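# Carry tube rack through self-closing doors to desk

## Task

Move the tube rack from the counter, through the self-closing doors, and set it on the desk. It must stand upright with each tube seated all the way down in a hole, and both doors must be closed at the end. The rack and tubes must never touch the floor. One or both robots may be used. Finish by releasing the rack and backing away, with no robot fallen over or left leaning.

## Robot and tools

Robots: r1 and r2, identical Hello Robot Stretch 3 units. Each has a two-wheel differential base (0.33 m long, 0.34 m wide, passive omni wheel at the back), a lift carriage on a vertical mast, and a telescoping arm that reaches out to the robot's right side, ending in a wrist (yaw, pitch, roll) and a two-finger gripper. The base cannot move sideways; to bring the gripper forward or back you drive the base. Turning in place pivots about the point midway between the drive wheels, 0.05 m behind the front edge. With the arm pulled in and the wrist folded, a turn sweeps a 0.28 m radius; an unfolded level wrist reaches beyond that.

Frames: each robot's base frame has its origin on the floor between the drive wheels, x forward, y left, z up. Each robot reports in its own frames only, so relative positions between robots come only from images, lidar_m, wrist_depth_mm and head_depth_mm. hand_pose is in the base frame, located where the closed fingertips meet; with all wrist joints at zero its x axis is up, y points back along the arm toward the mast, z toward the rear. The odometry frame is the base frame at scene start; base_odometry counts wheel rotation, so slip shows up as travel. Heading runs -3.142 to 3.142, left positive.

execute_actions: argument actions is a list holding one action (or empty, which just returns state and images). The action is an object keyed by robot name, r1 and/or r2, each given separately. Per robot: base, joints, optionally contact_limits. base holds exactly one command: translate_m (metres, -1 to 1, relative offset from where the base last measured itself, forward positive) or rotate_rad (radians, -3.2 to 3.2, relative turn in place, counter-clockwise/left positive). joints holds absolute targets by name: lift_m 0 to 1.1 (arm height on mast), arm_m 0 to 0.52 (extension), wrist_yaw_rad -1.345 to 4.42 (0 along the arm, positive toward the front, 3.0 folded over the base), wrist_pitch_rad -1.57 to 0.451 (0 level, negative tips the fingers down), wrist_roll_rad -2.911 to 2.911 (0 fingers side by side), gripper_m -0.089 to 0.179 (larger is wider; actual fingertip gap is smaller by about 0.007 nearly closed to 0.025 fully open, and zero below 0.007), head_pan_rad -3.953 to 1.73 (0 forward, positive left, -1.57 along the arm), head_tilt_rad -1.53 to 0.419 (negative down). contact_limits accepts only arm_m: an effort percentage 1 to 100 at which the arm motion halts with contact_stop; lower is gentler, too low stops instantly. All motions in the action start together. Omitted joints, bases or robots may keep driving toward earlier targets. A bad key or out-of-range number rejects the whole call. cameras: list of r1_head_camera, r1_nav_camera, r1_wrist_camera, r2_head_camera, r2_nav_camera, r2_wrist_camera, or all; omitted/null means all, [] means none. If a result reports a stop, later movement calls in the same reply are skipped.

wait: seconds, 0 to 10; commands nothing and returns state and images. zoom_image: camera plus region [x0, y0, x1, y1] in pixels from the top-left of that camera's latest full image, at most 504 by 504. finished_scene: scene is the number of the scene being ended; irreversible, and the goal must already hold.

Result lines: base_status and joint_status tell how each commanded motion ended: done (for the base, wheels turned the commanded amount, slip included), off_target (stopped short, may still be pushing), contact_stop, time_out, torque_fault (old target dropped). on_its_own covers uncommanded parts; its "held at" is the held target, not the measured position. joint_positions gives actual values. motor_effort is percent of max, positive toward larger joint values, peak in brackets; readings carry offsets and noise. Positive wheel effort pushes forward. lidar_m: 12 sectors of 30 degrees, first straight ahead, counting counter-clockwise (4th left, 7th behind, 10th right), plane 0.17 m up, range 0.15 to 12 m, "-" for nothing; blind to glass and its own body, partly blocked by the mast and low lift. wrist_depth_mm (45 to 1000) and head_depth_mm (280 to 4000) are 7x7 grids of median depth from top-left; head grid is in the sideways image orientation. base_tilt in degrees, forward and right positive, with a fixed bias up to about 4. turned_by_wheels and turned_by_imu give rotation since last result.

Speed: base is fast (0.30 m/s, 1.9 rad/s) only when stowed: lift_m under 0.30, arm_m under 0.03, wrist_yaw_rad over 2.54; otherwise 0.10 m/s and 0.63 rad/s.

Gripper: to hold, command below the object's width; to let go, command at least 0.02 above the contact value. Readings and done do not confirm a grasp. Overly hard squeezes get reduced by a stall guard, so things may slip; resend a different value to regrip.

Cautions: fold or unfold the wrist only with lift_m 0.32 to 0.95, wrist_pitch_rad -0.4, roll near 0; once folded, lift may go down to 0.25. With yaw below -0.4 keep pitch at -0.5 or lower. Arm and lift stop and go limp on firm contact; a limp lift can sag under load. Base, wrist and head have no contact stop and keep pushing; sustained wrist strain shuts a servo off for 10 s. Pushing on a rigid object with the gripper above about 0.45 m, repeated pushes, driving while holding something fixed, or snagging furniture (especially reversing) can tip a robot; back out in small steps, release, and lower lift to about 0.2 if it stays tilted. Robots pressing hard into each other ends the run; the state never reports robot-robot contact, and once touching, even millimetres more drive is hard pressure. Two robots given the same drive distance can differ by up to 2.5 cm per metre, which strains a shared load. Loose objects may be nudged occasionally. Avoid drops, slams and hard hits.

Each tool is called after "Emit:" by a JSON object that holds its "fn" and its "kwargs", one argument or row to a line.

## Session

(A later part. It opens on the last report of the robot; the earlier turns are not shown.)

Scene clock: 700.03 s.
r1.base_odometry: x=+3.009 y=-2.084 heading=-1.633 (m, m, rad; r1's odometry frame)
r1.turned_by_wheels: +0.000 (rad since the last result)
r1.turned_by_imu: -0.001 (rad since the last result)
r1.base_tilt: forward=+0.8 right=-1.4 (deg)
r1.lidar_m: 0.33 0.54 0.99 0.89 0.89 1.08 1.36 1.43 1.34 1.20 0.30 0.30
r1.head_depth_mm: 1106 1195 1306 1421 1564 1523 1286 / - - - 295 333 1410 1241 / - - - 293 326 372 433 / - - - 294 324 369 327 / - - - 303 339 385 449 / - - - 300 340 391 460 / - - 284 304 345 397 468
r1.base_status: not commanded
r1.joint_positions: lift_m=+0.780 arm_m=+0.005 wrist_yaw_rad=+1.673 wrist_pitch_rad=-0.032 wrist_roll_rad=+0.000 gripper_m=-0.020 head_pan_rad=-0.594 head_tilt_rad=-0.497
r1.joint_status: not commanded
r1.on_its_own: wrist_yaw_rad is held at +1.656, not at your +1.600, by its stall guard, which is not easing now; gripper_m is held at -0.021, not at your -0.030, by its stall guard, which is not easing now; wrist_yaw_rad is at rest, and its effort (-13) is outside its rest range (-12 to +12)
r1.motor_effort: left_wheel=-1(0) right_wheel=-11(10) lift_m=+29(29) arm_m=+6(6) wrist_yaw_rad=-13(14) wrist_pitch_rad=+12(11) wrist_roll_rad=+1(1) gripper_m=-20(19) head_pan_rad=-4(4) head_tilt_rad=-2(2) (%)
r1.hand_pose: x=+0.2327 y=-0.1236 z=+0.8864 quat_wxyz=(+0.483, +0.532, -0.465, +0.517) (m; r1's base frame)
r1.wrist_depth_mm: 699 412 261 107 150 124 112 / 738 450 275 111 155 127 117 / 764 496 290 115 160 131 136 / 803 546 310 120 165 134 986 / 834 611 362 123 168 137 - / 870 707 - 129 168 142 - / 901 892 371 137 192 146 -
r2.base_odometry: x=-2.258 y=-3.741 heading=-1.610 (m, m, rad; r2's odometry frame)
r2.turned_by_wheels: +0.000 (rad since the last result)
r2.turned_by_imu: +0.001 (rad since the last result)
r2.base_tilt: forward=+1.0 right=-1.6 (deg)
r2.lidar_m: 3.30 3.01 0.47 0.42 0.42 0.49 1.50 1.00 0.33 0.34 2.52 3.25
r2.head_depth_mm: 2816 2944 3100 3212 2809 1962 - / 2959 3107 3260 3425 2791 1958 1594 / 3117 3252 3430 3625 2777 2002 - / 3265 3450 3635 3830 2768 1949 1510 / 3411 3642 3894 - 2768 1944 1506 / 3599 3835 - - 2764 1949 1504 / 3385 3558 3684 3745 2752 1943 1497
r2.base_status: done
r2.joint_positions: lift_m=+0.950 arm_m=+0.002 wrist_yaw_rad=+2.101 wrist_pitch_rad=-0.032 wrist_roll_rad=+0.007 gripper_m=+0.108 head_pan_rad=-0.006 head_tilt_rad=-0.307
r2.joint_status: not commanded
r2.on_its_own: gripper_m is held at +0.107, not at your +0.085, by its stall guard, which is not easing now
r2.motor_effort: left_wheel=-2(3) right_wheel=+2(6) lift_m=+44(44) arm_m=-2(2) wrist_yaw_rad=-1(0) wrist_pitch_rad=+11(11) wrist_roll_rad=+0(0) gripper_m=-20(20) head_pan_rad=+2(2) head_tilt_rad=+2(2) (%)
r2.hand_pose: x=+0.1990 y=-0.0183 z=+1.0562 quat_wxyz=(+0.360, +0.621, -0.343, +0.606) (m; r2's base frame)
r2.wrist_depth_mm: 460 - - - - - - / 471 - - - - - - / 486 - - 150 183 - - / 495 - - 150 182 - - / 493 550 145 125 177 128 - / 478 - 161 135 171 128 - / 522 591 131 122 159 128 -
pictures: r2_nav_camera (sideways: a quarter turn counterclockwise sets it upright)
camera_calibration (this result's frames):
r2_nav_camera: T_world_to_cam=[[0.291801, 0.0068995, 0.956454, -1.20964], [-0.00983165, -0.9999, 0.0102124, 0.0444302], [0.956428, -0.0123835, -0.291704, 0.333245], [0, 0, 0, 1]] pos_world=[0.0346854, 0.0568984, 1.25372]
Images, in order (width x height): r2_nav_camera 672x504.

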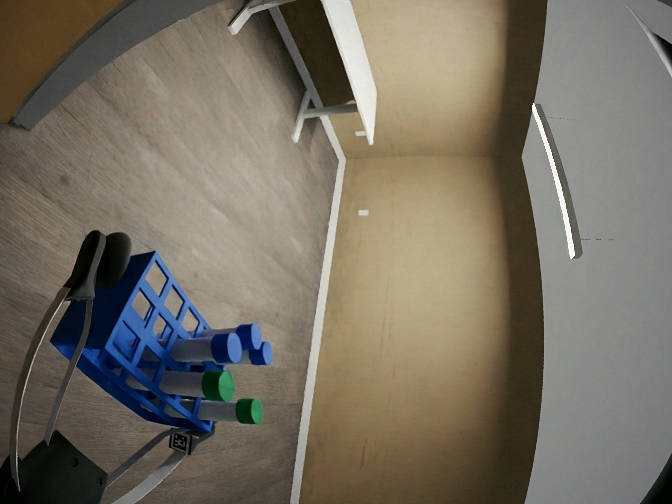

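Drive on; r1 then releases.

Emit:
{"fn": "execute_actions", "kwargs": {
  "actions": [
    {"r2":{"base":{"translate_m":1.0}}}
  ],
  "cameras": []
}}

Emit:
{"fn": "execute_actions", "kwargs": {
  "actions": [
    {"r1":{"joints":{"gripper_m":0.15}},"r2":{"base":{"rotate_rad":0.6},"joints":{"head_tilt_rad":-0.45}}}
  ],
  "cameras": ["r1_wrist_camera"]
}}

Emit:
{"fn": "execute_actions", "kwargs": {
  "actions": [
    {"r1":{"base":{"translate_m":-0.3}},"r2":{"base":{"translate_m":0.6}}}
  ],
  "cameras": ["r1_nav_camera","r2_head_camera","r2_nav_camera"]
}}

Scene clock: 717.00 s.
r1.base_odometry: x=+3.009 y=-2.084 heading=-1.633 (m, m, rad; r1's odometry frame)
r1.turned_by_wheels: +0.000 (rad since the last result)
r1.turned_by_imu: -0.003 (rad since the last result)
r1.base_tilt: forward=+0.9 right=-1.4 (deg)
r1.lidar_m: 0.33 0.55 0.99 0.89 0.89 1.08 1.37 1.43 1.34 1.20 0.30 0.30
r1.head_depth_mm: 1110 1199 1304 1418 1566 1517 1288 / - - - 294 333 1416 1240 / - - - 293 325 372 433 / - - - 295 324 369 327 / - - - 303 339 385 448 / - - - 300 340 391 459 / - - 284 304 345 398 469
r1.base_status: not commanded
r1.joint_positions: lift_m=+0.780 arm_m=+0.005 wrist_yaw_rad=+1.673 wrist_pitch_rad=-0.032 wrist_roll_rad=+0.000 gripper_m=-0.020 head_pan_rad=-0.594 head_tilt_rad=-0.497
r1.joint_status: not commanded
r1.on_its_own: wrist_yaw_rad is held at +1.656, not at your +1.600, by its stall guard, which is not easing now; gripper_m is held at -0.021, not at your -0.030, by its stall guard, which is not easing now; wrist_yaw_rad is at rest, and its effort (-14) is outside its rest range (-12 to +12)
r1.motor_effort: left_wheel=+0(0) right_wheel=-10(10) lift_m=+29(29) arm_m=+6(6) wrist_yaw_rad=-14(14) wrist_pitch_rad=+12(12) wrist_roll_rad=+1(1) gripper_m=-19(20) head_pan_rad=-4(4) head_tilt_rad=-2(2) (%)
r1.hand_pose: x=+0.2327 y=-0.1236 z=+0.8864 quat_wxyz=(+0.483, +0.532, -0.465, +0.517) (m; r1's base frame)
r1.wrist_depth_mm: 704 412 259 108 149 124 112 / 740 442 272 111 155 127 117 / 751 490 291 115 160 130 136 / 808 543 313 120 166 134 953 / 833 609 364 123 168 138 - / 887 700 - 130 167 142 - / 893 893 366 137 192 146 -
r2.base_odometry: x=-2.297 y=-4.740 heading=-1.610 (m, m, rad; r2's odometry frame)
r2.turned_by_wheels: +0.000 (rad since the last result)
r2.turned_by_imu: +0.004 (rad since the last result)
r2.base_tilt: forward=+1.0 right=-1.6 (deg)
r2.lidar_m: 2.38 2.22 1.95 1.27 0.85 0.80 1.38 1.08 2.19 2.39 2.53 2.35
r2.head_depth_mm: 2003 2088 2199 2301 2411 1977 - / 2105 2205 2312 2434 2537 1950 1590 / 2199 2321 2463 2595 2639 1994 - / 2332 2472 2599 2736 2748 1947 1504 / 2461 2592 2746 2911 2775 1945 1505 / 2591 2765 2927 3118 2746 1943 1495 / 2765 2925 3056 3235 2729 1933 1495
r2.base_status: done
r2.joint_positions: lift_m=+0.950 arm_m=+0.002 wrist_yaw_rad=+2.101 wrist_pitch_rad=-0.032 wrist_roll_rad=+0.007 gripper_m=+0.108 head_pan_rad=-0.006 head_tilt_rad=-0.307
r2.joint_status: not commanded
r2.on_its_own: gripper_m is held at +0.107, not at your +0.085, by its stall guard, which is not easing now
r2.motor_effort: left_wheel=-2(2) right_wheel=+2(7) lift_m=+43(44) arm_m=-1(3) wrist_yaw_rad=-1(0) wrist_pitch_rad=+10(11) wrist_roll_rad=+0(0) gripper_m=-20(20) head_pan_rad=+3(2) head_tilt_rad=+3(2) (%)
r2.hand_pose: x=+0.1990 y=-0.0183 z=+1.0562 quat_wxyz=(+0.360, +0.621, -0.343, +0.606) (m; r2's base frame)
r2.wrist_depth_mm: - - - - - - - / - - - - - - - / - - - 149 183 - - / - - - 149 183 - - / - - 145 124 177 128 - / - - 160 135 170 128 - / - - 130 122 159 128 -
pictures: none
No camera images: the call's "cameras" was empty. Leave "cameras" out to get every camera's image.

Scene clock: 719.50 s.
r1.base_odometry: x=+3.009 y=-2.084 heading=-1.633 (m, m, rad; r1's odometry frame)
r1.turned_by_wheels: +0.000 (rad since the last result)
r1.turned_by_imu: -0.001 (rad since the last result)
r1.base_tilt: forward=+0.6 right=-1.5 (deg)
r1.lidar_m: 0.86 0.87 0.99 0.89 0.89 1.08 1.37 1.42 1.34 1.20 1.21 0.92
r1.head_depth_mm: 1124 1203 1309 1425 1566 1516 1287 / 1203 1298 1414 1558 1694 1525 1310 / 1211 1315 1453 1606 1752 1530 1271 / 1094 1185 1286 1419 1574 1550 1301 / 995 1072 1159 1258 1348 1425 1314 / 888 888 945 1025 1140 1259 1303 / 775 832 892 960 1042 1137 1243
r1.base_status: not commanded
r1.joint_positions: lift_m=+0.780 arm_m=+0.005 wrist_yaw_rad=+1.653 wrist_pitch_rad=-0.024 wrist_roll_rad=+0.000 gripper_m=+0.150 head_pan_rad=-0.594 head_tilt_rad=-0.497
r1.joint_status: all done
r1.on_its_own: wrist_yaw_rad is held at +1.656, not at your +1.600, by its stall guard, which is not easing now
r1.motor_effort: left_wheel=-2(4) right_wheel=+2(11) lift_m=+29(29) arm_m=+4(6) wrist_yaw_rad=+2(14) wrist_pitch_rad=+9(11) wrist_roll_rad=+1(1) gripper_m=+0(82) head_pan_rad=-4(4) head_tilt_rad=-2(2) (%)
r1.hand_pose: x=+0.2334 y=-0.1286 z=+0.8884 quat_wxyz=(+0.486, +0.526, -0.472, +0.515) (m; r1's base frame)
r1.wrist_depth_mm: 707 726 746 743 747 866 899 / 741 750 765 770 777 898 910 / 767 786 798 779 835 930 938 / 793 816 827 819 842 944 - / 813 828 857 869 870 - - / 841 872 900 902 923 - - / 882 908 927 923 973 - -
r2.base_odometry: x=-2.297 y=-4.740 heading=-1.010 (m, m, rad; r2's odometry frame)
r2.turned_by_wheels: +0.600 (rad since the last result)
r2.turned_by_imu: +0.591 (rad since the last result)
r2.base_tilt: forward=+1.0 right=-1.7 (deg)
r2.lidar_m: 2.22 1.97 1.16 0.81 0.80 0.93 1.08 2.36 2.43 2.47 2.35 2.42
r2.head_depth_mm: 2714 2883 3031 3058 2214 1800 - / 2616 2859 3159 3250 2218 1727 - / 2459 2688 2880 3034 2205 - - / 2328 2519 2604 2847 2192 1661 1380 / 2215 2368 2435 2773 2209 1664 1381 / 2095 2238 2368 2636 2194 1674 1346 / 2000 2132 2254 2464 2192 1670 1344
r2.base_status: done
r2.joint_positions: lift_m=+0.950 arm_m=+0.002 wrist_yaw_rad=+2.101 wrist_pitch_rad=-0.032 wrist_roll_rad=+0.007 gripper_m=+0.108 head_pan_rad=-0.006 head_tilt_rad=-0.444
r2.joint_status: all done
r2.on_its_own: gripper_m is held at +0.107, not at your +0.085, by its stall guard, which is not easing now
r2.motor_effort: left_wheel=-2(4) right_wheel=+3(6) lift_m=+43(43) arm_m=-2(1) wrist_yaw_rad=-1(0) wrist_pitch_rad=+11(10) wrist_roll_rad=+0(0) gripper_m=-20(20) head_pan_rad=+2(3) head_tilt_rad=-2(14) (%)
r2.hand_pose: x=+0.1990 y=-0.0183 z=+1.0562 quat_wxyz=(+0.360, +0.621, -0.343, +0.606) (m; r2's base frame)
r2.wrist_depth_mm: - - - - - - - / - - - - - - - / - - - 150 183 - - / - - - 150 182 - - / - - 145 124 177 129 - / - - 161 135 171 128 - / - - 130 121 158 128 -
pictures: r1_wrist_camera
camera_calibration (this result's frames):
r1_wrist_camera: T_world_to_cam=[[0.0490011, -0.998304, -0.0314258, -0.114947], [-0.253529, 0.0180011, -0.96716, 0.945081], [0.966086, 0.0553592, -0.252217, 0.168744], [0, 0, 0, 1]] pos_world=[0.0822167, -0.141106, 0.952993]
Images, in order (width x height): r1_wrist_camera 644x364.

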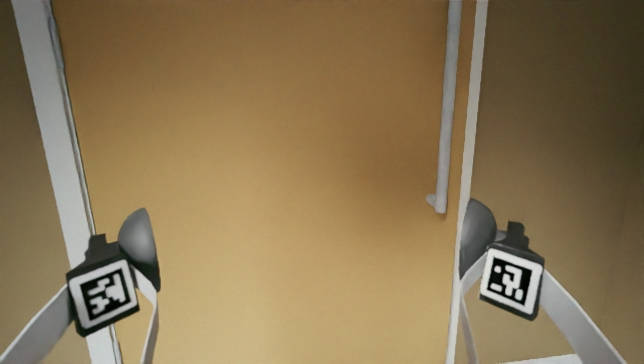

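Scene clock: 726.43 s.
r1.base_odometry: x=+3.028 y=-1.784 heading=-1.633 (m, m, rad; r1's odometry frame)
r1.turned_by_wheels: +0.000 (rad since the last result)
r1.turned_by_imu: -0.004 (rad since the last result)
r1.base_tilt: forward=+0.8 right=-1.5 (deg)
r1.lidar_m: 1.18 1.19 0.93 0.83 0.83 1.00 1.06 1.13 1.25 1.26 1.27 1.32
r1.head_depth_mm: 1176 1261 1360 1490 1630 1513 1285 / 1257 1352 1481 1629 1747 1516 1305 / 1351 1473 1605 1796 1865 1542 1274 / 1429 1561 1702 1887 1885 1543 1301 / 1341 1440 1556 1699 1787 1554 1309 / 1237 1315 1416 1521 1655 1556 1321 / 1144 1216 1292 1391 1500 1544 1321
r1.base_status: done
r1.joint_positions: lift_m=+0.780 arm_m=+0.005 wrist_yaw_rad=+1.653 wrist_pitch_rad=-0.024 wrist_roll_rad=+0.000 gripper_m=+0.150 head_pan_rad=-0.594 head_tilt_rad=-0.497
r1.joint_status: not commanded
r1.on_its_own: wrist_yaw_rad is held at +1.656, not at your +1.600, by its stall guard, which is not easing now
r1.motor_effort: left_wheel=-1(7) right_wheel=+1(3) lift_m=+28(29) arm_m=+3(3) wrist_yaw_rad=+2(2) wrist_pitch_rad=+9(9) wrist_roll_rad=+1(1) gripper_m=+0(0) head_pan_rad=-4(5) head_tilt_rad=-2(2) (%)
r1.hand_pose: x=+0.2334 y=-0.1286 z=+0.8885 quat_wxyz=(+0.485, +0.526, -0.472, +0.515) (m; r1's base frame)
r1.wrist_depth_mm: 979 998 - - - - - / - - - - - - - / - - - - - - - / - - - - - - - / - - - - - - - / - - - - - - - / - - - - - - -
r2.base_odometry: x=-1.978 y=-5.248 heading=-1.010 (m, m, rad; r2's odometry frame)
r2.turned_by_wheels: +0.000 (rad since the last result)
r2.turned_by_imu: +0.002 (rad since the last result)
r2.base_tilt: forward=+1.0 right=-1.7 (deg)
r2.lidar_m: 1.62 1.88 1.51 1.15 1.11 1.13 1.64 2.87 2.96 2.14 2.04 2.09
r2.head_depth_mm: 2178 2368 2563 2715 2206 1798 - / 2041 2218 2458 2705 2216 1726 - / 1921 2090 2277 2461 2201 - - / 1810 1959 2105 1647 1997 1669 1385 / 1720 1858 1988 1527 2204 1670 1380 / 1638 1760 1894 1424 2119 1662 1340 / 1563 1670 1790 1421 2052 1667 1343
r2.base_status: done
r2.joint_positions: lift_m=+0.950 arm_m=+0.002 wrist_yaw_rad=+2.101 wrist_pitch_rad=-0.032 wrist_roll_rad=+0.007 gripper_m=+0.108 head_pan_rad=-0.006 head_tilt_rad=-0.444
r2.joint_status: not commanded
r2.on_its_own: gripper_m is held at +0.107, not at your +0.085, by its stall guard, which is not easing now
r2.motor_effort: left_wheel=-2(2) right_wheel=+2(7) lift_m=+43(44) arm_m=-2(1) wrist_yaw_rad=+0(1) wrist_pitch_rad=+11(10) wrist_roll_rad=+0(0) gripper_m=-20(21) head_pan_rad=+2(3) head_tilt_rad=-2(3) (%)
r2.hand_pose: x=+0.1990 y=-0.0183 z=+1.0562 quat_wxyz=(+0.360, +0.621, -0.343, +0.606) (m; r2's base frame)
r2.wrist_depth_mm: - - - - - - - / - - - - - - - / - - - 149 184 - - / - - - 149 182 - - / - - 145 125 177 128 - / - - 160 134 171 128 - / - - 130 122 159 128 -
pictures: r1_nav_camera (sideways: a quarter turn counterclockwise sets it upright), r2_head_camera (sideways: a quarter turn clockwise sets it upright), r2_nav_camera (sideways: a quarter turn counterclockwise sets it upright)
camera_calibration (this result's frames):
r1_nav_camera: T_world_to_cam=[[0.38888, -0.329, 0.860541, -1.07742], [-0.603287, -0.79688, -0.0320351, 0.0927009], [0.696288, -0.506696, -0.508372, 0.613283], [0, 0, 0, 1]] pos_world=[0.0478902, 0.0301483, 1.24191]
r2_head_camera: T_world_to_cam=[[-0.383184, -0.0231549, -0.923382, 1.22369], [-0.0570331, 0.998371, -0.0013678, 0.00746358], [0.92191, 0.0521392, -0.38388, 0.454908], [0, 0, 0, 1]] pos_world=[0.0499388, -0.00283564, 1.30457]
r2_nav_camera: T_world_to_cam=[[0.419953, 0.00614013, 0.907525, -1.14655], [-0.00839534, -0.999908, 0.0106501, 0.0438535], [0.907507, -0.0120915, -0.419863, 0.500328], [0, 0, 0, 1]] pos_world=[0.0278145, 0.0569392, 1.25013]
Images, in order (width x height): r1_nav_camera 672x504, r2_head_camera 896x504, r2_nav_camera 672x504.

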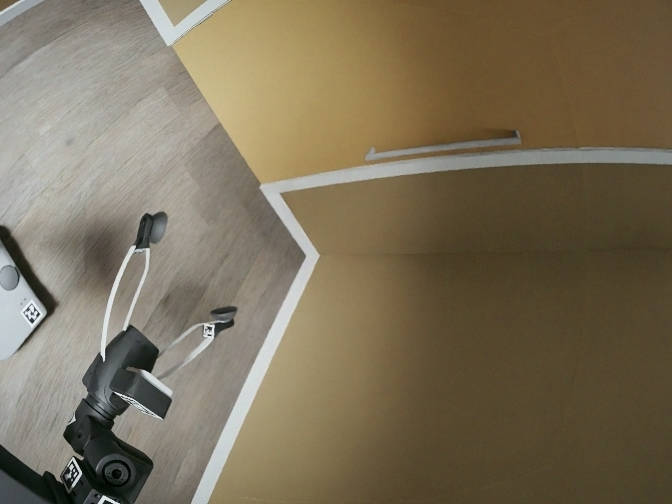

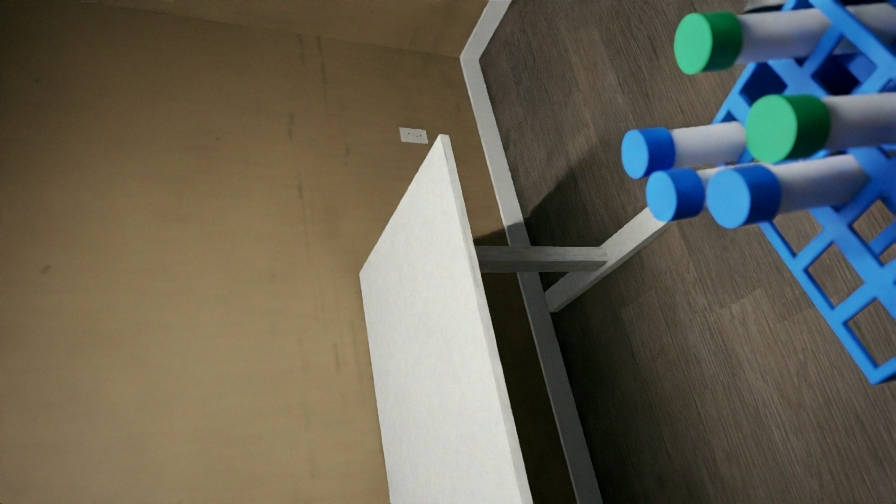

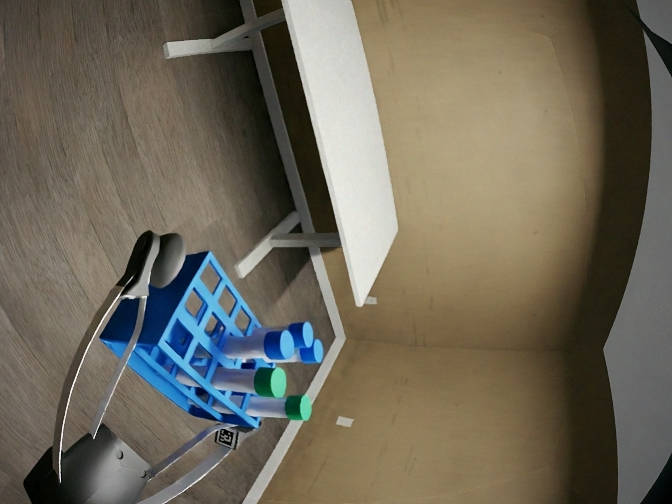

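Emit:
{"fn": "execute_actions", "kwargs": {
  "actions": [
    {"r2":{"base":{"rotate_rad":0.53}}}
  ],
  "cameras": []
}}

Emit:
{"fn": "execute_actions", "kwargs": {
  "actions": [
    {"r2":{"base":{"translate_m":0.6}}}
  ],
  "cameras": []
}}

Emit:
{"fn": "execute_actions", "kwargs": {
  "actions": [
    {"r2":{"base":{"rotate_rad":1.59},"joints":{"head_pan_rad":-1.57,"head_tilt_rad":-0.7}}}
  ],
  "cameras": []
}}

Emit:
{"fn": "execute_actions", "kwargs": {
  "actions": [
    {"r2":{"joints":{"wrist_yaw_rad":1.0}}}
  ],
  "cameras": []
}}

Emit:
{"fn": "execute_actions", "kwargs": {
  "actions": [
    {"r2":{"joints":{"wrist_yaw_rad":0.0}}}
  ],
  "cameras": ["r2_head_camera","r2_nav_camera"]
}}

Scene clock: 738.10 s.
r1.base_odometry: x=+3.028 y=-1.784 heading=-1.633 (m, m, rad; r1's odometry frame)
r1.turned_by_wheels: +0.000 (rad since the last result)
r1.turned_by_imu: -0.001 (rad since the last result)
r1.base_tilt: forward=+0.8 right=-1.4 (deg)
r1.lidar_m: 1.18 1.19 0.93 0.83 0.83 1.00 1.06 1.13 1.25 1.26 1.26 1.32
r1.head_depth_mm: 1178 1263 1374 1491 1618 1522 1281 / 1257 1355 1479 1619 1750 1523 1306 / 1357 1466 1616 1785 1874 1531 1275 / 1434 1562 1703 1877 1899 1538 1306 / 1338 1454 1559 1704 1789 1556 1307 / 1235 1321 1415 1526 1658 1550 1314 / 1142 1210 1287 1389 1503 1536 1328
r1.base_status: not commanded
r1.joint_positions: lift_m=+0.780 arm_m=+0.005 wrist_yaw_rad=+1.653 wrist_pitch_rad=-0.024 wrist_roll_rad=+0.000 gripper_m=+0.150 head_pan_rad=-0.594 head_tilt_rad=-0.497
r1.joint_status: not commanded
r1.on_its_own: wrist_yaw_rad is held at +1.656, not at your +1.600, by its stall guard, which is not easing now
r1.motor_effort: left_wheel=-1(1) right_wheel=+1(1) lift_m=+29(29) arm_m=+4(4) wrist_yaw_rad=+2(2) wrist_pitch_rad=+9(9) wrist_roll_rad=+1(1) gripper_m=+2(0) head_pan_rad=-4(4) head_tilt_rad=-2(2) (%)
r1.hand_pose: x=+0.2334 y=-0.1286 z=+0.8885 quat_wxyz=(+0.485, +0.526, -0.472, +0.515) (m; r1's base frame)
r1.wrist_depth_mm: 947 999 - - - - - / - - - - - - - / - - - - - - - / - - - - - - - / - - - - - - - / - - - - - - - / - - - - - - -
r2.base_odometry: x=-1.978 y=-5.248 heading=-0.480 (m, m, rad; r2's odometry frame)
r2.turned_by_wheels: +0.530 (rad since the last result)
r2.turned_by_imu: +0.522 (rad since the last result)
r2.base_tilt: forward=+1.0 right=-1.7 (deg)
r2.lidar_m: 1.88 1.52 1.15 1.10 1.12 1.64 2.87 2.96 2.13 2.04 2.11 1.62
r2.head_depth_mm: 1584 1701 1842 1437 2125 1800 - / 1589 1707 1845 1431 2130 1733 - / 1587 1717 1861 1429 2152 - - / 1591 1725 1857 1428 2154 1661 1378 / 1605 1724 1876 1422 2166 1665 1385 / 1608 1736 1884 1424 2016 1672 1342 / 1615 1744 1898 1521 2177 1658 1340
r2.base_status: done
r2.joint_positions: lift_m=+0.950 arm_m=+0.002 wrist_yaw_rad=+2.101 wrist_pitch_rad=-0.032 wrist_roll_rad=+0.007 gripper_m=+0.108 head_pan_rad=-0.006 head_tilt_rad=-0.444
r2.joint_status: not commanded
r2.on_its_own: gripper_m is held at +0.107, not at your +0.085, by its stall guard, which is not easing now
r2.motor_effort: left_wheel=-2(5) right_wheel=+2(6) lift_m=+44(43) arm_m=-2(1) wrist_yaw_rad=+0(1) wrist_pitch_rad=+11(10) wrist_roll_rad=+0(0) gripper_m=-20(20) head_pan_rad=+3(2) head_tilt_rad=-2(2) (%)
r2.hand_pose: x=+0.1990 y=-0.0183 z=+1.0562 quat_wxyz=(+0.360, +0.621, -0.343, +0.606) (m; r2's base frame)
r2.wrist_depth_mm: 927 - - - - - - / 957 - - - - - - / 972 - - 149 183 - - / 988 - - 149 182 - - / 997 - 145 124 177 129 - / - - 161 135 171 128 898 / - - 131 122 159 128 -
pictures: none
No camera images: the call's "cameras" was empty. Leave "cameras" out to get every camera's image.

Scene clock: 745.07 s.
r1.base_odometry: x=+3.028 y=-1.784 heading=-1.633 (m, m, rad; r1's odometry frame)
r1.turned_by_wheels: +0.000 (rad since the last result)
r1.turned_by_imu: -0.002 (rad since the last result)
r1.base_tilt: forward=+0.7 right=-1.5 (deg)
r1.lidar_m: 1.18 1.18 0.93 0.83 0.84 1.00 1.06 1.13 1.25 1.26 1.26 1.32
r1.head_depth_mm: 1174 1261 1368 1493 1638 1517 1286 / 1258 1361 1481 1624 1753 1532 1313 / 1348 1473 1604 1776 1859 1525 1266 / 1430 1561 1709 1882 1896 1534 1310 / 1348 1441 1561 1696 1785 1547 1315 / 1234 1321 1417 1519 1655 1558 1313 / 1142 1214 1288 1386 1504 1535 1331
r1.base_status: not commanded
r1.joint_positions: lift_m=+0.780 arm_m=+0.005 wrist_yaw_rad=+1.653 wrist_pitch_rad=-0.024 wrist_roll_rad=+0.000 gripper_m=+0.150 head_pan_rad=-0.594 head_tilt_rad=-0.497
r1.joint_status: not commanded
r1.on_its_own: wrist_yaw_rad is held at +1.656, not at your +1.600, by its stall guard, which is not easing now
r1.motor_effort: left_wheel=-1(1) right_wheel=+0(1) lift_m=+29(30) arm_m=+3(3) wrist_yaw_rad=+2(2) wrist_pitch_rad=+9(9) wrist_roll_rad=+1(1) gripper_m=+0(0) head_pan_rad=-4(4) head_tilt_rad=-2(2) (%)
r1.hand_pose: x=+0.2334 y=-0.1286 z=+0.8885 quat_wxyz=(+0.485, +0.526, -0.472, +0.515) (m; r1's base frame)
r1.wrist_depth_mm: 979 999 - - - - - / 975 - - - - - - / - - - - - - - / - - - - - - - / - - - - - - - / - - - - - - - / - - - - - - -
r2.base_odometry: x=-1.446 y=-5.526 heading=-0.480 (m, m, rad; r2's odometry frame)
r2.turned_by_wheels: +0.000 (rad since the last result)
r2.turned_by_imu: +0.002 (rad since the last result)
r2.base_tilt: forward=+0.9 right=-1.7 (deg)
r2.lidar_m: 1.29 0.96 1.16 1.11 1.15 1.67 3.45 2.94 2.11 2.03 1.87 1.12
r2.head_depth_mm: 1060 1143 1235 1316 979 797 - / 1062 1148 1239 1326 975 769 - / 1068 1153 1249 1333 976 - - / 1071 1155 1256 1334 977 742 1327 / 1076 1161 1266 1340 975 740 1308 / 1081 1166 1269 1331 974 738 1305 / 1083 1171 1276 1334 973 738 1259
r2.base_status: done
r2.joint_positions: lift_m=+0.950 arm_m=+0.002 wrist_yaw_rad=+2.101 wrist_pitch_rad=-0.032 wrist_roll_rad=+0.007 gripper_m=+0.108 head_pan_rad=-0.006 head_tilt_rad=-0.444
r2.joint_status: not commanded
r2.on_its_own: gripper_m is held at +0.107, not at your +0.085, by its stall guard, which is not easing now
r2.motor_effort: left_wheel=-2(3) right_wheel=+2(6) lift_m=+44(43) arm_m=-1(2) wrist_yaw_rad=+1(0) wrist_pitch_rad=+11(10) wrist_roll_rad=+0(0) gripper_m=-20(20) head_pan_rad=+2(0) head_tilt_rad=-2(2) (%)
r2.hand_pose: x=+0.1990 y=-0.0183 z=+1.0562 quat_wxyz=(+0.360, +0.621, -0.343, +0.606) (m; r2's base frame)
r2.wrist_depth_mm: 955 - - - - - 906 / 961 - - - - - 901 / 962 - - 150 184 - 946 / 990 - - 149 183 - 940 / - - 145 125 177 128 961 / - - 161 135 171 128 845 / - - 131 121 159 128 587
pictures: none
No camera images: the call's "cameras" was empty. Leave "cameras" out to get every camera's image.

Scene clock: 748.53 s.
r1.base_odometry: x=+3.028 y=-1.784 heading=-1.633 (m, m, rad; r1's odometry frame)
r1.turned_by_wheels: +0.000 (rad since the last result)
r1.turned_by_imu: -0.001 (rad since the last result)
r1.base_tilt: forward=+0.9 right=-1.3 (deg)
r1.lidar_m: 1.18 1.18 0.93 0.83 0.84 1.00 1.06 1.13 1.25 1.26 1.26 1.32
r1.head_depth_mm: 1176 1263 1364 1484 1630 1519 1290 / 1257 1356 1479 1625 1748 1525 1299 / 1355 1471 1610 1788 1865 1532 1272 / 1429 1564 1709 1898 1882 1547 1304 / 1344 1445 1561 1699 1793 1558 1313 / 1235 1324 1421 1519 1650 1553 1308 / 1143 1215 1287 1388 1502 1536 1315
r1.base_status: not commanded
r1.joint_positions: lift_m=+0.780 arm_m=+0.005 wrist_yaw_rad=+1.653 wrist_pitch_rad=-0.024 wrist_roll_rad=+0.000 gripper_m=+0.150 head_pan_rad=-0.594 head_tilt_rad=-0.497
r1.joint_status: not commanded
r1.on_its_own: wrist_yaw_rad is held at +1.656, not at your +1.600, by its stall guard, which is not easing now
r1.motor_effort: left_wheel=-1(1) right_wheel=+1(2) lift_m=+29(29) arm_m=+3(3) wrist_yaw_rad=+2(2) wrist_pitch_rad=+9(9) wrist_roll_rad=+1(1) gripper_m=+0(0) head_pan_rad=-4(4) head_tilt_rad=-3(2) (%)
r1.hand_pose: x=+0.2334 y=-0.1286 z=+0.8885 quat_wxyz=(+0.485, +0.526, -0.472, +0.515) (m; r1's base frame)
r1.wrist_depth_mm: 976 968 - - - - - / 994 - - - - - - / - - - - - - - / - - - - - - - / - - - - - - - / - - - - - - - / - - - - - - -
r2.base_odometry: x=-1.446 y=-5.526 heading=+1.110 (m, m, rad; r2's odometry frame)
r2.turned_by_wheels: +1.590 (rad since the last result)
r2.turned_by_imu: +1.568 (rad since the last result)
r2.base_tilt: forward=+1.0 right=-1.6 (deg)
r2.lidar_m: 1.11 1.16 1.69 3.45 2.87 2.10 2.02 1.83 1.12 1.28 0.97 1.16
r2.head_depth_mm: 1055 1184 1246 957 - - 1161 / 1064 1190 1250 924 - - 1123 / 1072 1200 1251 921 - - - / 1076 1211 1254 925 779 1373 - / 1089 1217 1258 926 805 1380 - / 1092 1231 1258 929 806 1445 - / 1106 1238 1265 930 806 1453 -
r2.base_status: done
r2.joint_positions: lift_m=+0.950 arm_m=+0.002 wrist_yaw_rad=+2.101 wrist_pitch_rad=-0.032 wrist_roll_rad=+0.007 gripper_m=+0.108 head_pan_rad=-1.563 head_tilt_rad=-0.691
r2.joint_status: all done
r2.on_its_own: gripper_m is held at +0.107, not at your +0.085, by its stall guard, which is not easing now
r2.motor_effort: left_wheel=-2(4) right_wheel=+3(6) lift_m=+43(44) arm_m=-1(2) wrist_yaw_rad=+1(1) wrist_pitch_rad=+11(11) wrist_roll_rad=+0(0) gripper_m=-20(21) head_pan_rad=-3(31) head_tilt_rad=-3(18) (%)
r2.hand_pose: x=+0.1990 y=-0.0183 z=+1.0562 quat_wxyz=(+0.360, +0.621, -0.343, +0.606) (m; r2's base frame)
r2.wrist_depth_mm: - - - - 990 871 774 / - - - - - 878 773 / - - - 149 183 875 806 / - - - 150 183 901 812 / - - 145 125 176 128 829 / - - 160 134 171 128 820 / - - 130 122 159 128 866
pictures: none
No camera images: the call's "cameras" was empty. Leave "cameras" out to get every camera's image.

Scene clock: 750.07 s.
r1.base_odometry: x=+3.028 y=-1.784 heading=-1.633 (m, m, rad; r1's odometry frame)
r1.turned_by_wheels: +0.000 (rad since the last result)
r1.turned_by_imu: +0.000 (rad since the last result)
r1.base_tilt: forward=+0.8 right=-1.4 (deg)
r1.lidar_m: 1.18 1.18 0.93 0.83 0.83 1.00 1.06 1.13 1.25 1.26 1.26 1.31
r1.head_depth_mm: 1174 1262 1365 1494 1630 1520 1287 / 1257 1361 1477 1631 1749 1529 1307 / 1348 1468 1615 1793 1875 1542 1275 / 1433 1565 1711 1879 1884 1543 1306 / 1342 1448 1560 1696 1780 1544 1308 / 1233 1316 1416 1522 1642 1559 1318 / 1144 1214 1283 1384 1498 1524 1324
r1.base_status: not commanded
r1.joint_positions: lift_m=+0.780 arm_m=+0.005 wrist_yaw_rad=+1.653 wrist_pitch_rad=-0.024 wrist_roll_rad=+0.000 gripper_m=+0.150 head_pan_rad=-0.594 head_tilt_rad=-0.497
r1.joint_status: not commanded
r1.on_its_own: wrist_yaw_rad is held at +1.656, not at your +1.600, by its stall guard, which is not easing now
r1.motor_effort: left_wheel=-1(1) right_wheel=+2(2) lift_m=+29(28) arm_m=+3(3) wrist_yaw_rad=+2(3) wrist_pitch_rad=+9(9) wrist_roll_rad=+1(1) gripper_m=+2(1) head_pan_rad=-4(4) head_tilt_rad=-2(2) (%)
r1.hand_pose: x=+0.2334 y=-0.1286 z=+0.8885 quat_wxyz=(+0.485, +0.526, -0.472, +0.515) (m; r1's base frame)
r1.wrist_depth_mm: 981 999 - - - - - / 985 - - - - - - / - - - - - - - / - - - - - - - / - - - - - - - / - - - - - - - / - - - - - - -
r2.base_odometry: x=-1.446 y=-5.526 heading=+1.110 (m, m, rad; r2's odometry frame)
r2.turned_by_wheels: +0.000 (rad since the last result)
r2.turned_by_imu: +0.000 (rad since the last result)
r2.base_tilt: forward=+1.1 right=-1.7 (deg)
r2.lidar_m: 1.11 1.16 1.70 3.45 2.87 2.10 2.03 1.83 1.12 1.29 0.97 1.16
r2.head_depth_mm: 1055 1184 1248 956 - - 1173 / 1063 1190 1248 921 788 - 1129 / 1070 1201 1254 923 777 - 1122 / 1079 1213 1254 925 755 - 1153 / 1085 1222 1260 964 - - 1173 / 1092 1235 1260 963 - 1319 1179 / 1103 1247 1270 358 358 1350 1177
r2.base_status: not commanded
r2.joint_positions: lift_m=+0.950 arm_m=+0.002 wrist_yaw_rad=+1.003 wrist_pitch_rad=-0.032 wrist_roll_rad=+0.007 gripper_m=+0.108 head_pan_rad=-1.563 head_tilt_rad=-0.691
r2.joint_status: all done
r2.on_its_own: gripper_m is held at +0.107, not at your +0.085, by its stall guard, which is not easing now
r2.motor_effort: left_wheel=-2(2) right_wheel=+2(2) lift_m=+44(44) arm_m=-1(1) wrist_yaw_rad=-2(2) wrist_pitch_rad=+10(10) wrist_roll_rad=+0(0) gripper_m=-20(20) head_pan_rad=-1(2) head_tilt_rad=-4(3) (%)
r2.hand_pose: x=+0.1939 y=-0.2847 z=+1.0562 quat_wxyz=(+0.624, +0.351, -0.616, +0.329) (m; r2's base frame)
r2.wrist_depth_mm: 770 868 957 - - - 860 / 799 881 - - - - 860 / 810 913 - 151 185 - 870 / 820 938 - 152 183 - 893 / 844 908 145 125 177 129 892 / 856 - 161 135 171 128 821 / 882 974 131 122 158 128 584
pictures: none
No camera images: the call's "cameras" was empty. Leave "cameras" out to get every camera's image.

Scene clock: 751.57 s.
r1.base_odometry: x=+3.028 y=-1.784 heading=-1.633 (m, m, rad; r1's odometry frame)
r1.turned_by_wheels: +0.000 (rad since the last result)
r1.turned_by_imu: +0.000 (rad since the last result)
r1.base_tilt: forward=+0.9 right=-1.6 (deg)
r1.lidar_m: 1.18 1.19 0.93 0.83 0.83 1.00 1.06 1.13 1.25 1.26 1.26 1.32
r1.head_depth_mm: 1174 1259 1363 1489 1626 1516 1288 / 1258 1358 1482 1626 1756 1527 1306 / 1352 1471 1611 1789 1870 1546 1276 / 1428 1562 1712 1875 1888 1537 1308 / 1345 1444 1561 1695 1794 1555 1308 / 1238 1323 1417 1533 1655 1559 1320 / 1146 1210 1282 1381 1501 1545 1319
r1.base_status: not commanded
r1.joint_positions: lift_m=+0.780 arm_m=+0.005 wrist_yaw_rad=+1.653 wrist_pitch_rad=-0.024 wrist_roll_rad=+0.000 gripper_m=+0.150 head_pan_rad=-0.594 head_tilt_rad=-0.497
r1.joint_status: not commanded
r1.on_its_own: wrist_yaw_rad is held at +1.656, not at your +1.600, by its stall guard, which is not easing now
r1.motor_effort: left_wheel=-1(1) right_wheel=+1(1) lift_m=+29(29) arm_m=+3(3) wrist_yaw_rad=+2(2) wrist_pitch_rad=+9(9) wrist_roll_rad=+0(1) gripper_m=+0(0) head_pan_rad=-4(4) head_tilt_rad=-2(3) (%)
r1.hand_pose: x=+0.2334 y=-0.1286 z=+0.8885 quat_wxyz=(+0.485, +0.526, -0.472, +0.515) (m; r1's base frame)
r1.wrist_depth_mm: 934 975 - - - - - / 982 - - - - - - / - - - - - - - / - - - - - - - / - - - - - - - / - - - - - - - / - - - - - - -
r2.base_odometry: x=-1.446 y=-5.526 heading=+1.110 (m, m, rad; r2's odometry frame)
r2.turned_by_wheels: +0.000 (rad since the last result)
r2.turned_by_imu: +0.000 (rad since the last result)
r2.base_tilt: forward=+0.9 right=-1.7 (deg)
r2.lidar_m: 1.11 1.16 1.69 3.45 2.87 2.10 2.03 1.82 1.12 1.29 0.97 1.16
r2.head_depth_mm: 1053 1183 1248 831 - - - / 1064 1190 418 443 - - 1125 / 1070 1202 1195 - - - 1125 / 1076 1217 1256 417 779 1377 1174 / 1085 1222 1256 925 804 1377 1177 / 1096 1235 1261 928 808 1383 1177 / 1103 1241 1261 929 807 1374 1180
r2.base_status: not commanded
r2.joint_positions: lift_m=+0.950 arm_m=+0.002 wrist_yaw_rad=+0.003 wrist_pitch_rad=-0.032 wrist_roll_rad=+0.007 gripper_m=+0.108 head_pan_rad=-1.563 head_tilt_rad=-0.691
r2.joint_status: all done
r2.on_its_own: gripper_m is held at +0.107, not at your +0.085, by its stall guard, which is not easing now
r2.motor_effort: left_wheel=-2(2) right_wheel=+2(3) lift_m=+44(44) arm_m=-2(2) wrist_yaw_rad=-2(3) wrist_pitch_rad=+11(11) wrist_roll_rad=+0(0) gripper_m=-21(20) head_pan_rad=-4(3) head_tilt_rad=-3(3) (%)
r2.hand_pose: x=-0.0207 y=-0.4027 z=+1.0562 quat_wxyz=(+0.705, +0.013, -0.709, -0.010) (m; r2's base frame)
r2.wrist_depth_mm: - - 984 971 967 943 936 / - - - 995 995 967 964 / - - - 151 185 986 - / - - - 152 182 - - / - - 145 124 177 129 - / - - 161 135 172 128 829 / 605 581 130 122 159 128 596
pictures: r2_head_camera (sideways: a quarter turn clockwise sets it upright), r2_nav_camera (sideways: a quarter turn counterclockwise sets it upright)
camera_calibration (this result's frames):
r2_head_camera: T_world_to_cam=[[-0.0300625, 0.596824, -0.801809, 1.06298], [0.997509, 0.0691272, 0.0140547, -0.0190455], [0.063815, -0.799389, -0.597415, 0.737982], [0, 0, 0, 1]] pos_world=[0.0038595, -0.04316, 1.29346]
r2_nav_camera: T_world_to_cam=[[0.0135141, -0.628831, 0.777425, -0.974424], [-0.999908, -0.00797642, 0.0109298, 0.0495411], [-0.000671908, -0.777501, -0.628881, 0.777817], [0, 0, 0, 1]] pos_world=[0.0632277, -0.00759853, 1.24615]
Images, in order (width x height): r2_head_camera 896x504, r2_nav_camera 672x504.

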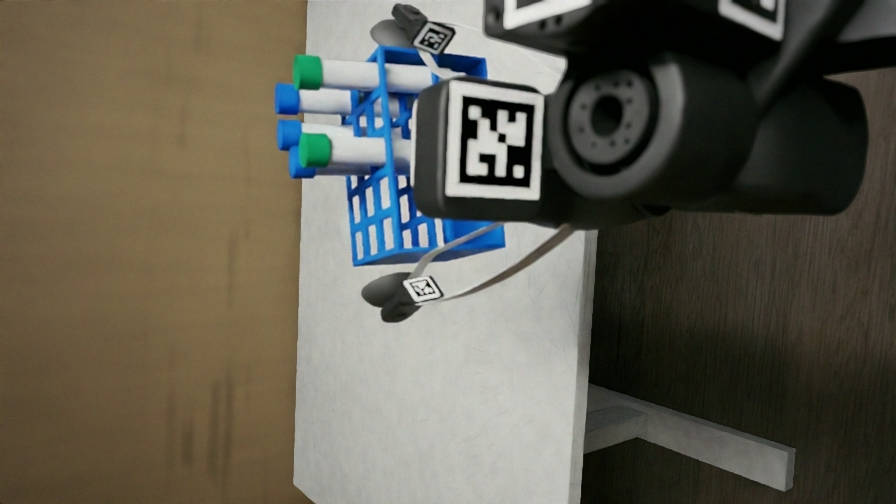

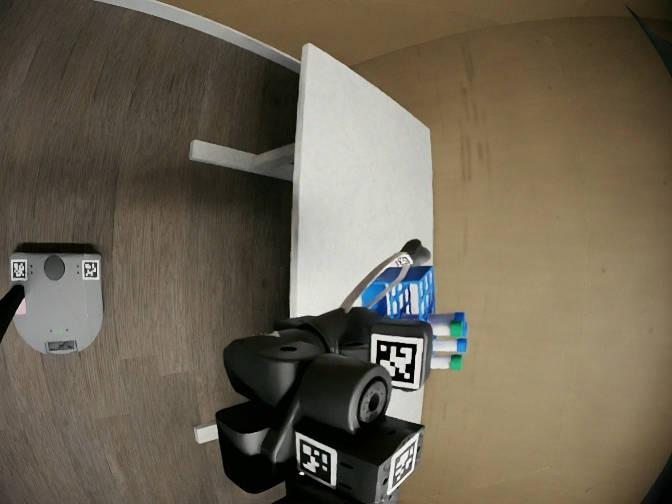

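Emit:
{"fn": "execute_actions", "kwargs": {
  "actions": [
    {"r2":{"joints":{"arm_m":0.45,"lift_m":0.8}}}
  ],
  "cameras": ["r2_head_camera"]
}}

Emit:
{"fn": "execute_actions", "kwargs": {
  "actions": [
    {"r2":{"joints":{"lift_m":0.74}}}
  ],
  "cameras": ["r2_head_camera","r2_wrist_camera"]
}}

Scene clock: 761.60 s.
r1.base_odometry: x=+3.028 y=-1.784 heading=-1.633 (m, m, rad; r1's odometry frame)
r1.turned_by_wheels: +0.000 (rad since the last result)
r1.turned_by_imu: -0.002 (rad since the last result)
r1.base_tilt: forward=+0.8 right=-1.5 (deg)
r1.lidar_m: 1.18 1.18 0.93 0.83 0.83 1.00 1.06 1.13 1.25 1.26 1.26 1.32
r1.head_depth_mm: 1175 1264 1363 1488 1628 1521 1287 / 1255 1358 1478 1621 1749 1530 1303 / 1347 1475 1612 1794 1871 1538 1273 / 1434 1562 1705 1887 1881 1538 1310 / 1344 1442 1557 1695 1788 1552 1306 / 1233 1320 1413 1524 1653 1560 1316 / 1144 1207 1287 1384 1497 1535 1322
r1.base_status: not commanded
r1.joint_positions: lift_m=+0.780 arm_m=+0.005 wrist_yaw_rad=+1.653 wrist_pitch_rad=-0.024 wrist_roll_rad=+0.000 gripper_m=+0.150 head_pan_rad=-0.594 head_tilt_rad=-0.497
r1.joint_status: not commanded
r1.on_its_own: wrist_yaw_rad is held at +1.656, not at your +1.600, by its stall guard, which is not easing now
r1.motor_effort: left_wheel=-1(1) right_wheel=+2(1) lift_m=+29(29) arm_m=+3(3) wrist_yaw_rad=+2(2) wrist_pitch_rad=+9(9) wrist_roll_rad=+1(1) gripper_m=+1(0) head_pan_rad=-4(4) head_tilt_rad=-2(2) (%)
r1.hand_pose: x=+0.2334 y=-0.1286 z=+0.8885 quat_wxyz=(+0.485, +0.526, -0.472, +0.515) (m; r1's base frame)
r1.wrist_depth_mm: 972 993 - - - - - / - - - - - - - / - - - - - - - / - - - - - - - / - - - - - - - / - - - - - - - / - - - - - - -
r2.base_odometry: x=-1.446 y=-5.526 heading=+1.110 (m, m, rad; r2's odometry frame)
r2.turned_by_wheels: +0.000 (rad since the last result)
r2.turned_by_imu: +0.000 (rad since the last result)
r2.base_tilt: forward=+1.0 right=-1.6 (deg)
r2.lidar_m: 1.12 1.15 1.70 3.45 2.86 2.10 2.03 1.82 1.12 1.29 0.97 1.15
r2.head_depth_mm: 1053 1179 1248 953 - - 1156 / 1064 1187 1304 872 775 1371 1172 / 1070 1201 917 890 776 1380 1172 / 1078 1213 1259 924 778 1375 1173 / 1085 1224 1257 925 805 1380 1178 / 1093 1232 1261 929 805 1374 1176 / 1101 1243 1262 930 806 1373 1180
r2.base_status: not commanded
r2.joint_positions: lift_m=+0.800 arm_m=+0.450 wrist_yaw_rad=+0.002 wrist_pitch_rad=-0.032 wrist_roll_rad=+0.007 gripper_m=+0.108 head_pan_rad=-1.563 head_tilt_rad=-0.691
r2.joint_status: all done
r2.on_its_own: gripper_m is held at +0.107, not at your +0.085, by its stall guard, which is not easing now
r2.motor_effort: left_wheel=-2(2) right_wheel=+3(2) lift_m=+20(39) arm_m=+2(3) wrist_yaw_rad=-2(2) wrist_pitch_rad=+11(11) wrist_roll_rad=+0(0) gripper_m=-20(20) head_pan_rad=-3(4) head_tilt_rad=-3(3) (%)
r2.hand_pose: x=-0.0211 y=-0.8500 z=+0.9070 quat_wxyz=(+0.705, +0.012, -0.709, -0.011) (m; r2's base frame)
r2.wrist_depth_mm: 576 573 566 554 550 541 537 / 592 586 572 565 566 556 551 / 606 610 600 152 184 567 560 / 631 628 616 152 183 589 588 / 651 639 145 125 177 128 603 / 502 - 160 135 171 128 522 / 377 362 131 122 159 128 369
pictures: r2_head_camera (sideways: a quarter turn clockwise sets it upright)
camera_calibration (this result's frames):
r2_head_camera: T_world_to_cam=[[-0.0300152, 0.596851, -0.801791, 1.06296], [0.997514, 0.0690475, 0.0140566, -0.019048], [0.0637513, -0.799376, -0.59744, 0.738015], [0, 0, 0, 1]] pos_world=[0.00385607, -0.0431595, 1.29345]
Images, in order (width x height): r2_head_camera 896x504.

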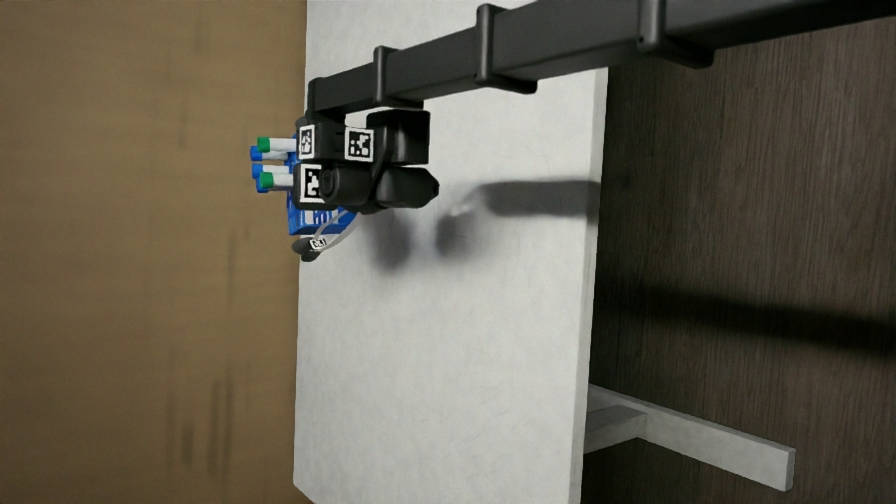

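Scene clock: 762.97 s.
r1.base_odometry: x=+3.028 y=-1.784 heading=-1.633 (m, m, rad; r1's odometry frame)
r1.turned_by_wheels: +0.000 (rad since the last result)
r1.turned_by_imu: +0.000 (rad since the last result)
r1.base_tilt: forward=+0.8 right=-1.6 (deg)
r1.lidar_m: 1.18 1.18 0.93 0.83 0.83 1.01 1.06 1.13 1.25 1.26 1.26 1.32
r1.head_depth_mm: 1175 1265 1365 1494 1631 1516 1285 / 1254 1360 1482 1624 1748 1531 1312 / 1352 1474 1608 1795 1862 1535 1276 / 1439 1560 1705 1877 1893 1541 1306 / 1344 1442 1562 1693 1789 1550 1313 / 1237 1322 1419 1522 1666 1554 1316 / 1147 1212 1279 1385 1497 1530 1324
r1.base_status: not commanded
r1.joint_positions: lift_m=+0.780 arm_m=+0.005 wrist_yaw_rad=+1.653 wrist_pitch_rad=-0.024 wrist_roll_rad=+0.000 gripper_m=+0.150 head_pan_rad=-0.594 head_tilt_rad=-0.497
r1.joint_status: not commanded
r1.on_its_own: wrist_yaw_rad is held at +1.656, not at your +1.600, by its stall guard, which is not easing now
r1.motor_effort: left_wheel=-1(1) right_wheel=+2(2) lift_m=+29(29) arm_m=+3(3) wrist_yaw_rad=+2(2) wrist_pitch_rad=+9(9) wrist_roll_rad=+1(1) gripper_m=+0(0) head_pan_rad=-4(4) head_tilt_rad=-2(2) (%)
r1.hand_pose: x=+0.2334 y=-0.1286 z=+0.8885 quat_wxyz=(+0.485, +0.526, -0.472, +0.515) (m; r1's base frame)
r1.wrist_depth_mm: 972 963 - - - - - / 977 - - - - - - / - - - - - - - / - - - - - - - / - - - - - - - / - - - - - - - / - - - - - - -
r2.base_odometry: x=-1.446 y=-5.526 heading=+1.110 (m, m, rad; r2's odometry frame)
r2.turned_by_wheels: +0.000 (rad since the last result)
r2.turned_by_imu: +0.000 (rad since the last result)
r2.base_tilt: forward=+1.0 right=-1.7 (deg)
r2.lidar_m: 1.11 1.16 1.70 3.45 2.87 2.10 2.03 1.83 1.12 1.29 0.96 1.16
r2.head_depth_mm: 1056 1181 1248 920 776 - - / 1062 1191 1276 - 777 1376 1173 / 1070 1202 1256 844 777 1383 1173 / 1077 1213 1258 924 778 1374 1172 / 1084 1218 1262 926 803 1379 1177 / 1092 1228 1262 926 806 1383 1176 / 1102 1241 1263 929 807 1379 1179
r2.base_status: not commanded
r2.joint_positions: lift_m=+0.740 arm_m=+0.450 wrist_yaw_rad=+0.002 wrist_pitch_rad=-0.032 wrist_roll_rad=+0.007 gripper_m=+0.108 head_pan_rad=-1.563 head_tilt_rad=-0.691
r2.joint_status: all done
r2.on_its_own: gripper_m is held at +0.107, not at your +0.085, by its stall guard, which is not easing now
r2.motor_effort: left_wheel=-2(2) right_wheel=+2(2) lift_m=+21(19) arm_m=+3(2) wrist_yaw_rad=-1(1) wrist_pitch_rad=+10(10) wrist_roll_rad=+0(0) gripper_m=-20(20) head_pan_rad=-2(2) head_tilt_rad=-3(3) (%)
r2.hand_pose: x=-0.0211 y=-0.8500 z=+0.8470 quat_wxyz=(+0.705, +0.012, -0.709, -0.011) (m; r2's base frame)
r2.wrist_depth_mm: 578 569 566 559 547 541 544 / 594 584 578 572 559 560 555 / 614 603 604 152 185 572 570 / 636 622 620 152 183 587 584 / 540 591 145 125 176 129 563 / 387 - 161 135 171 128 401 / 289 276 131 122 159 128 284
pictures: r2_head_camera (sideways: a quarter turn clockwise sets it upright), r2_wrist_camera
camera_calibration (this result's frames):
r2_head_camera: T_world_to_cam=[[-0.0300151, 0.596851, -0.80179, 1.06296], [0.997514, 0.0690474, 0.0140566, -0.019048], [0.0637512, -0.799376, -0.59744, 0.738015], [0, 0, 0, 1]] pos_world=[0.00385606, -0.0431595, 1.29345]
r2_wrist_camera: T_world_to_cam=[[-0.998618, -0.0525156, -0.00194569, -0.0595858], [-0.00894838, 0.206409, -0.978425, 1.03458], [0.0517842, -0.977055, -0.206594, -0.494917], [0, 0, 0, 1]] pos_world=[-0.0246167, -0.700239, 0.9099]
Images, in order (width x height): r2_head_camera 896x504, r2_wrist_camera 644x364.

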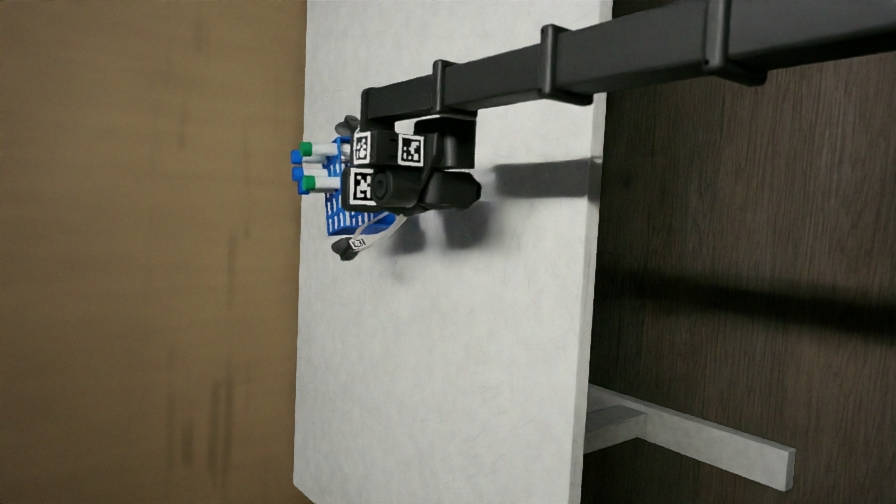

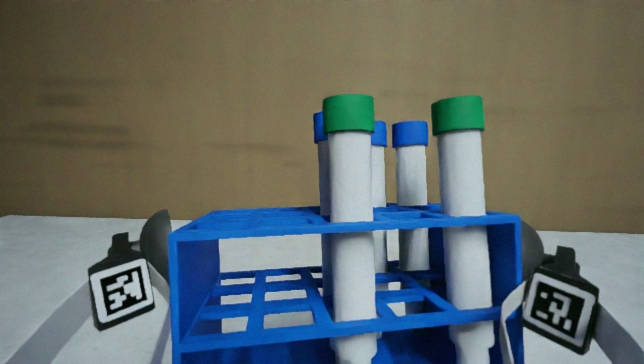

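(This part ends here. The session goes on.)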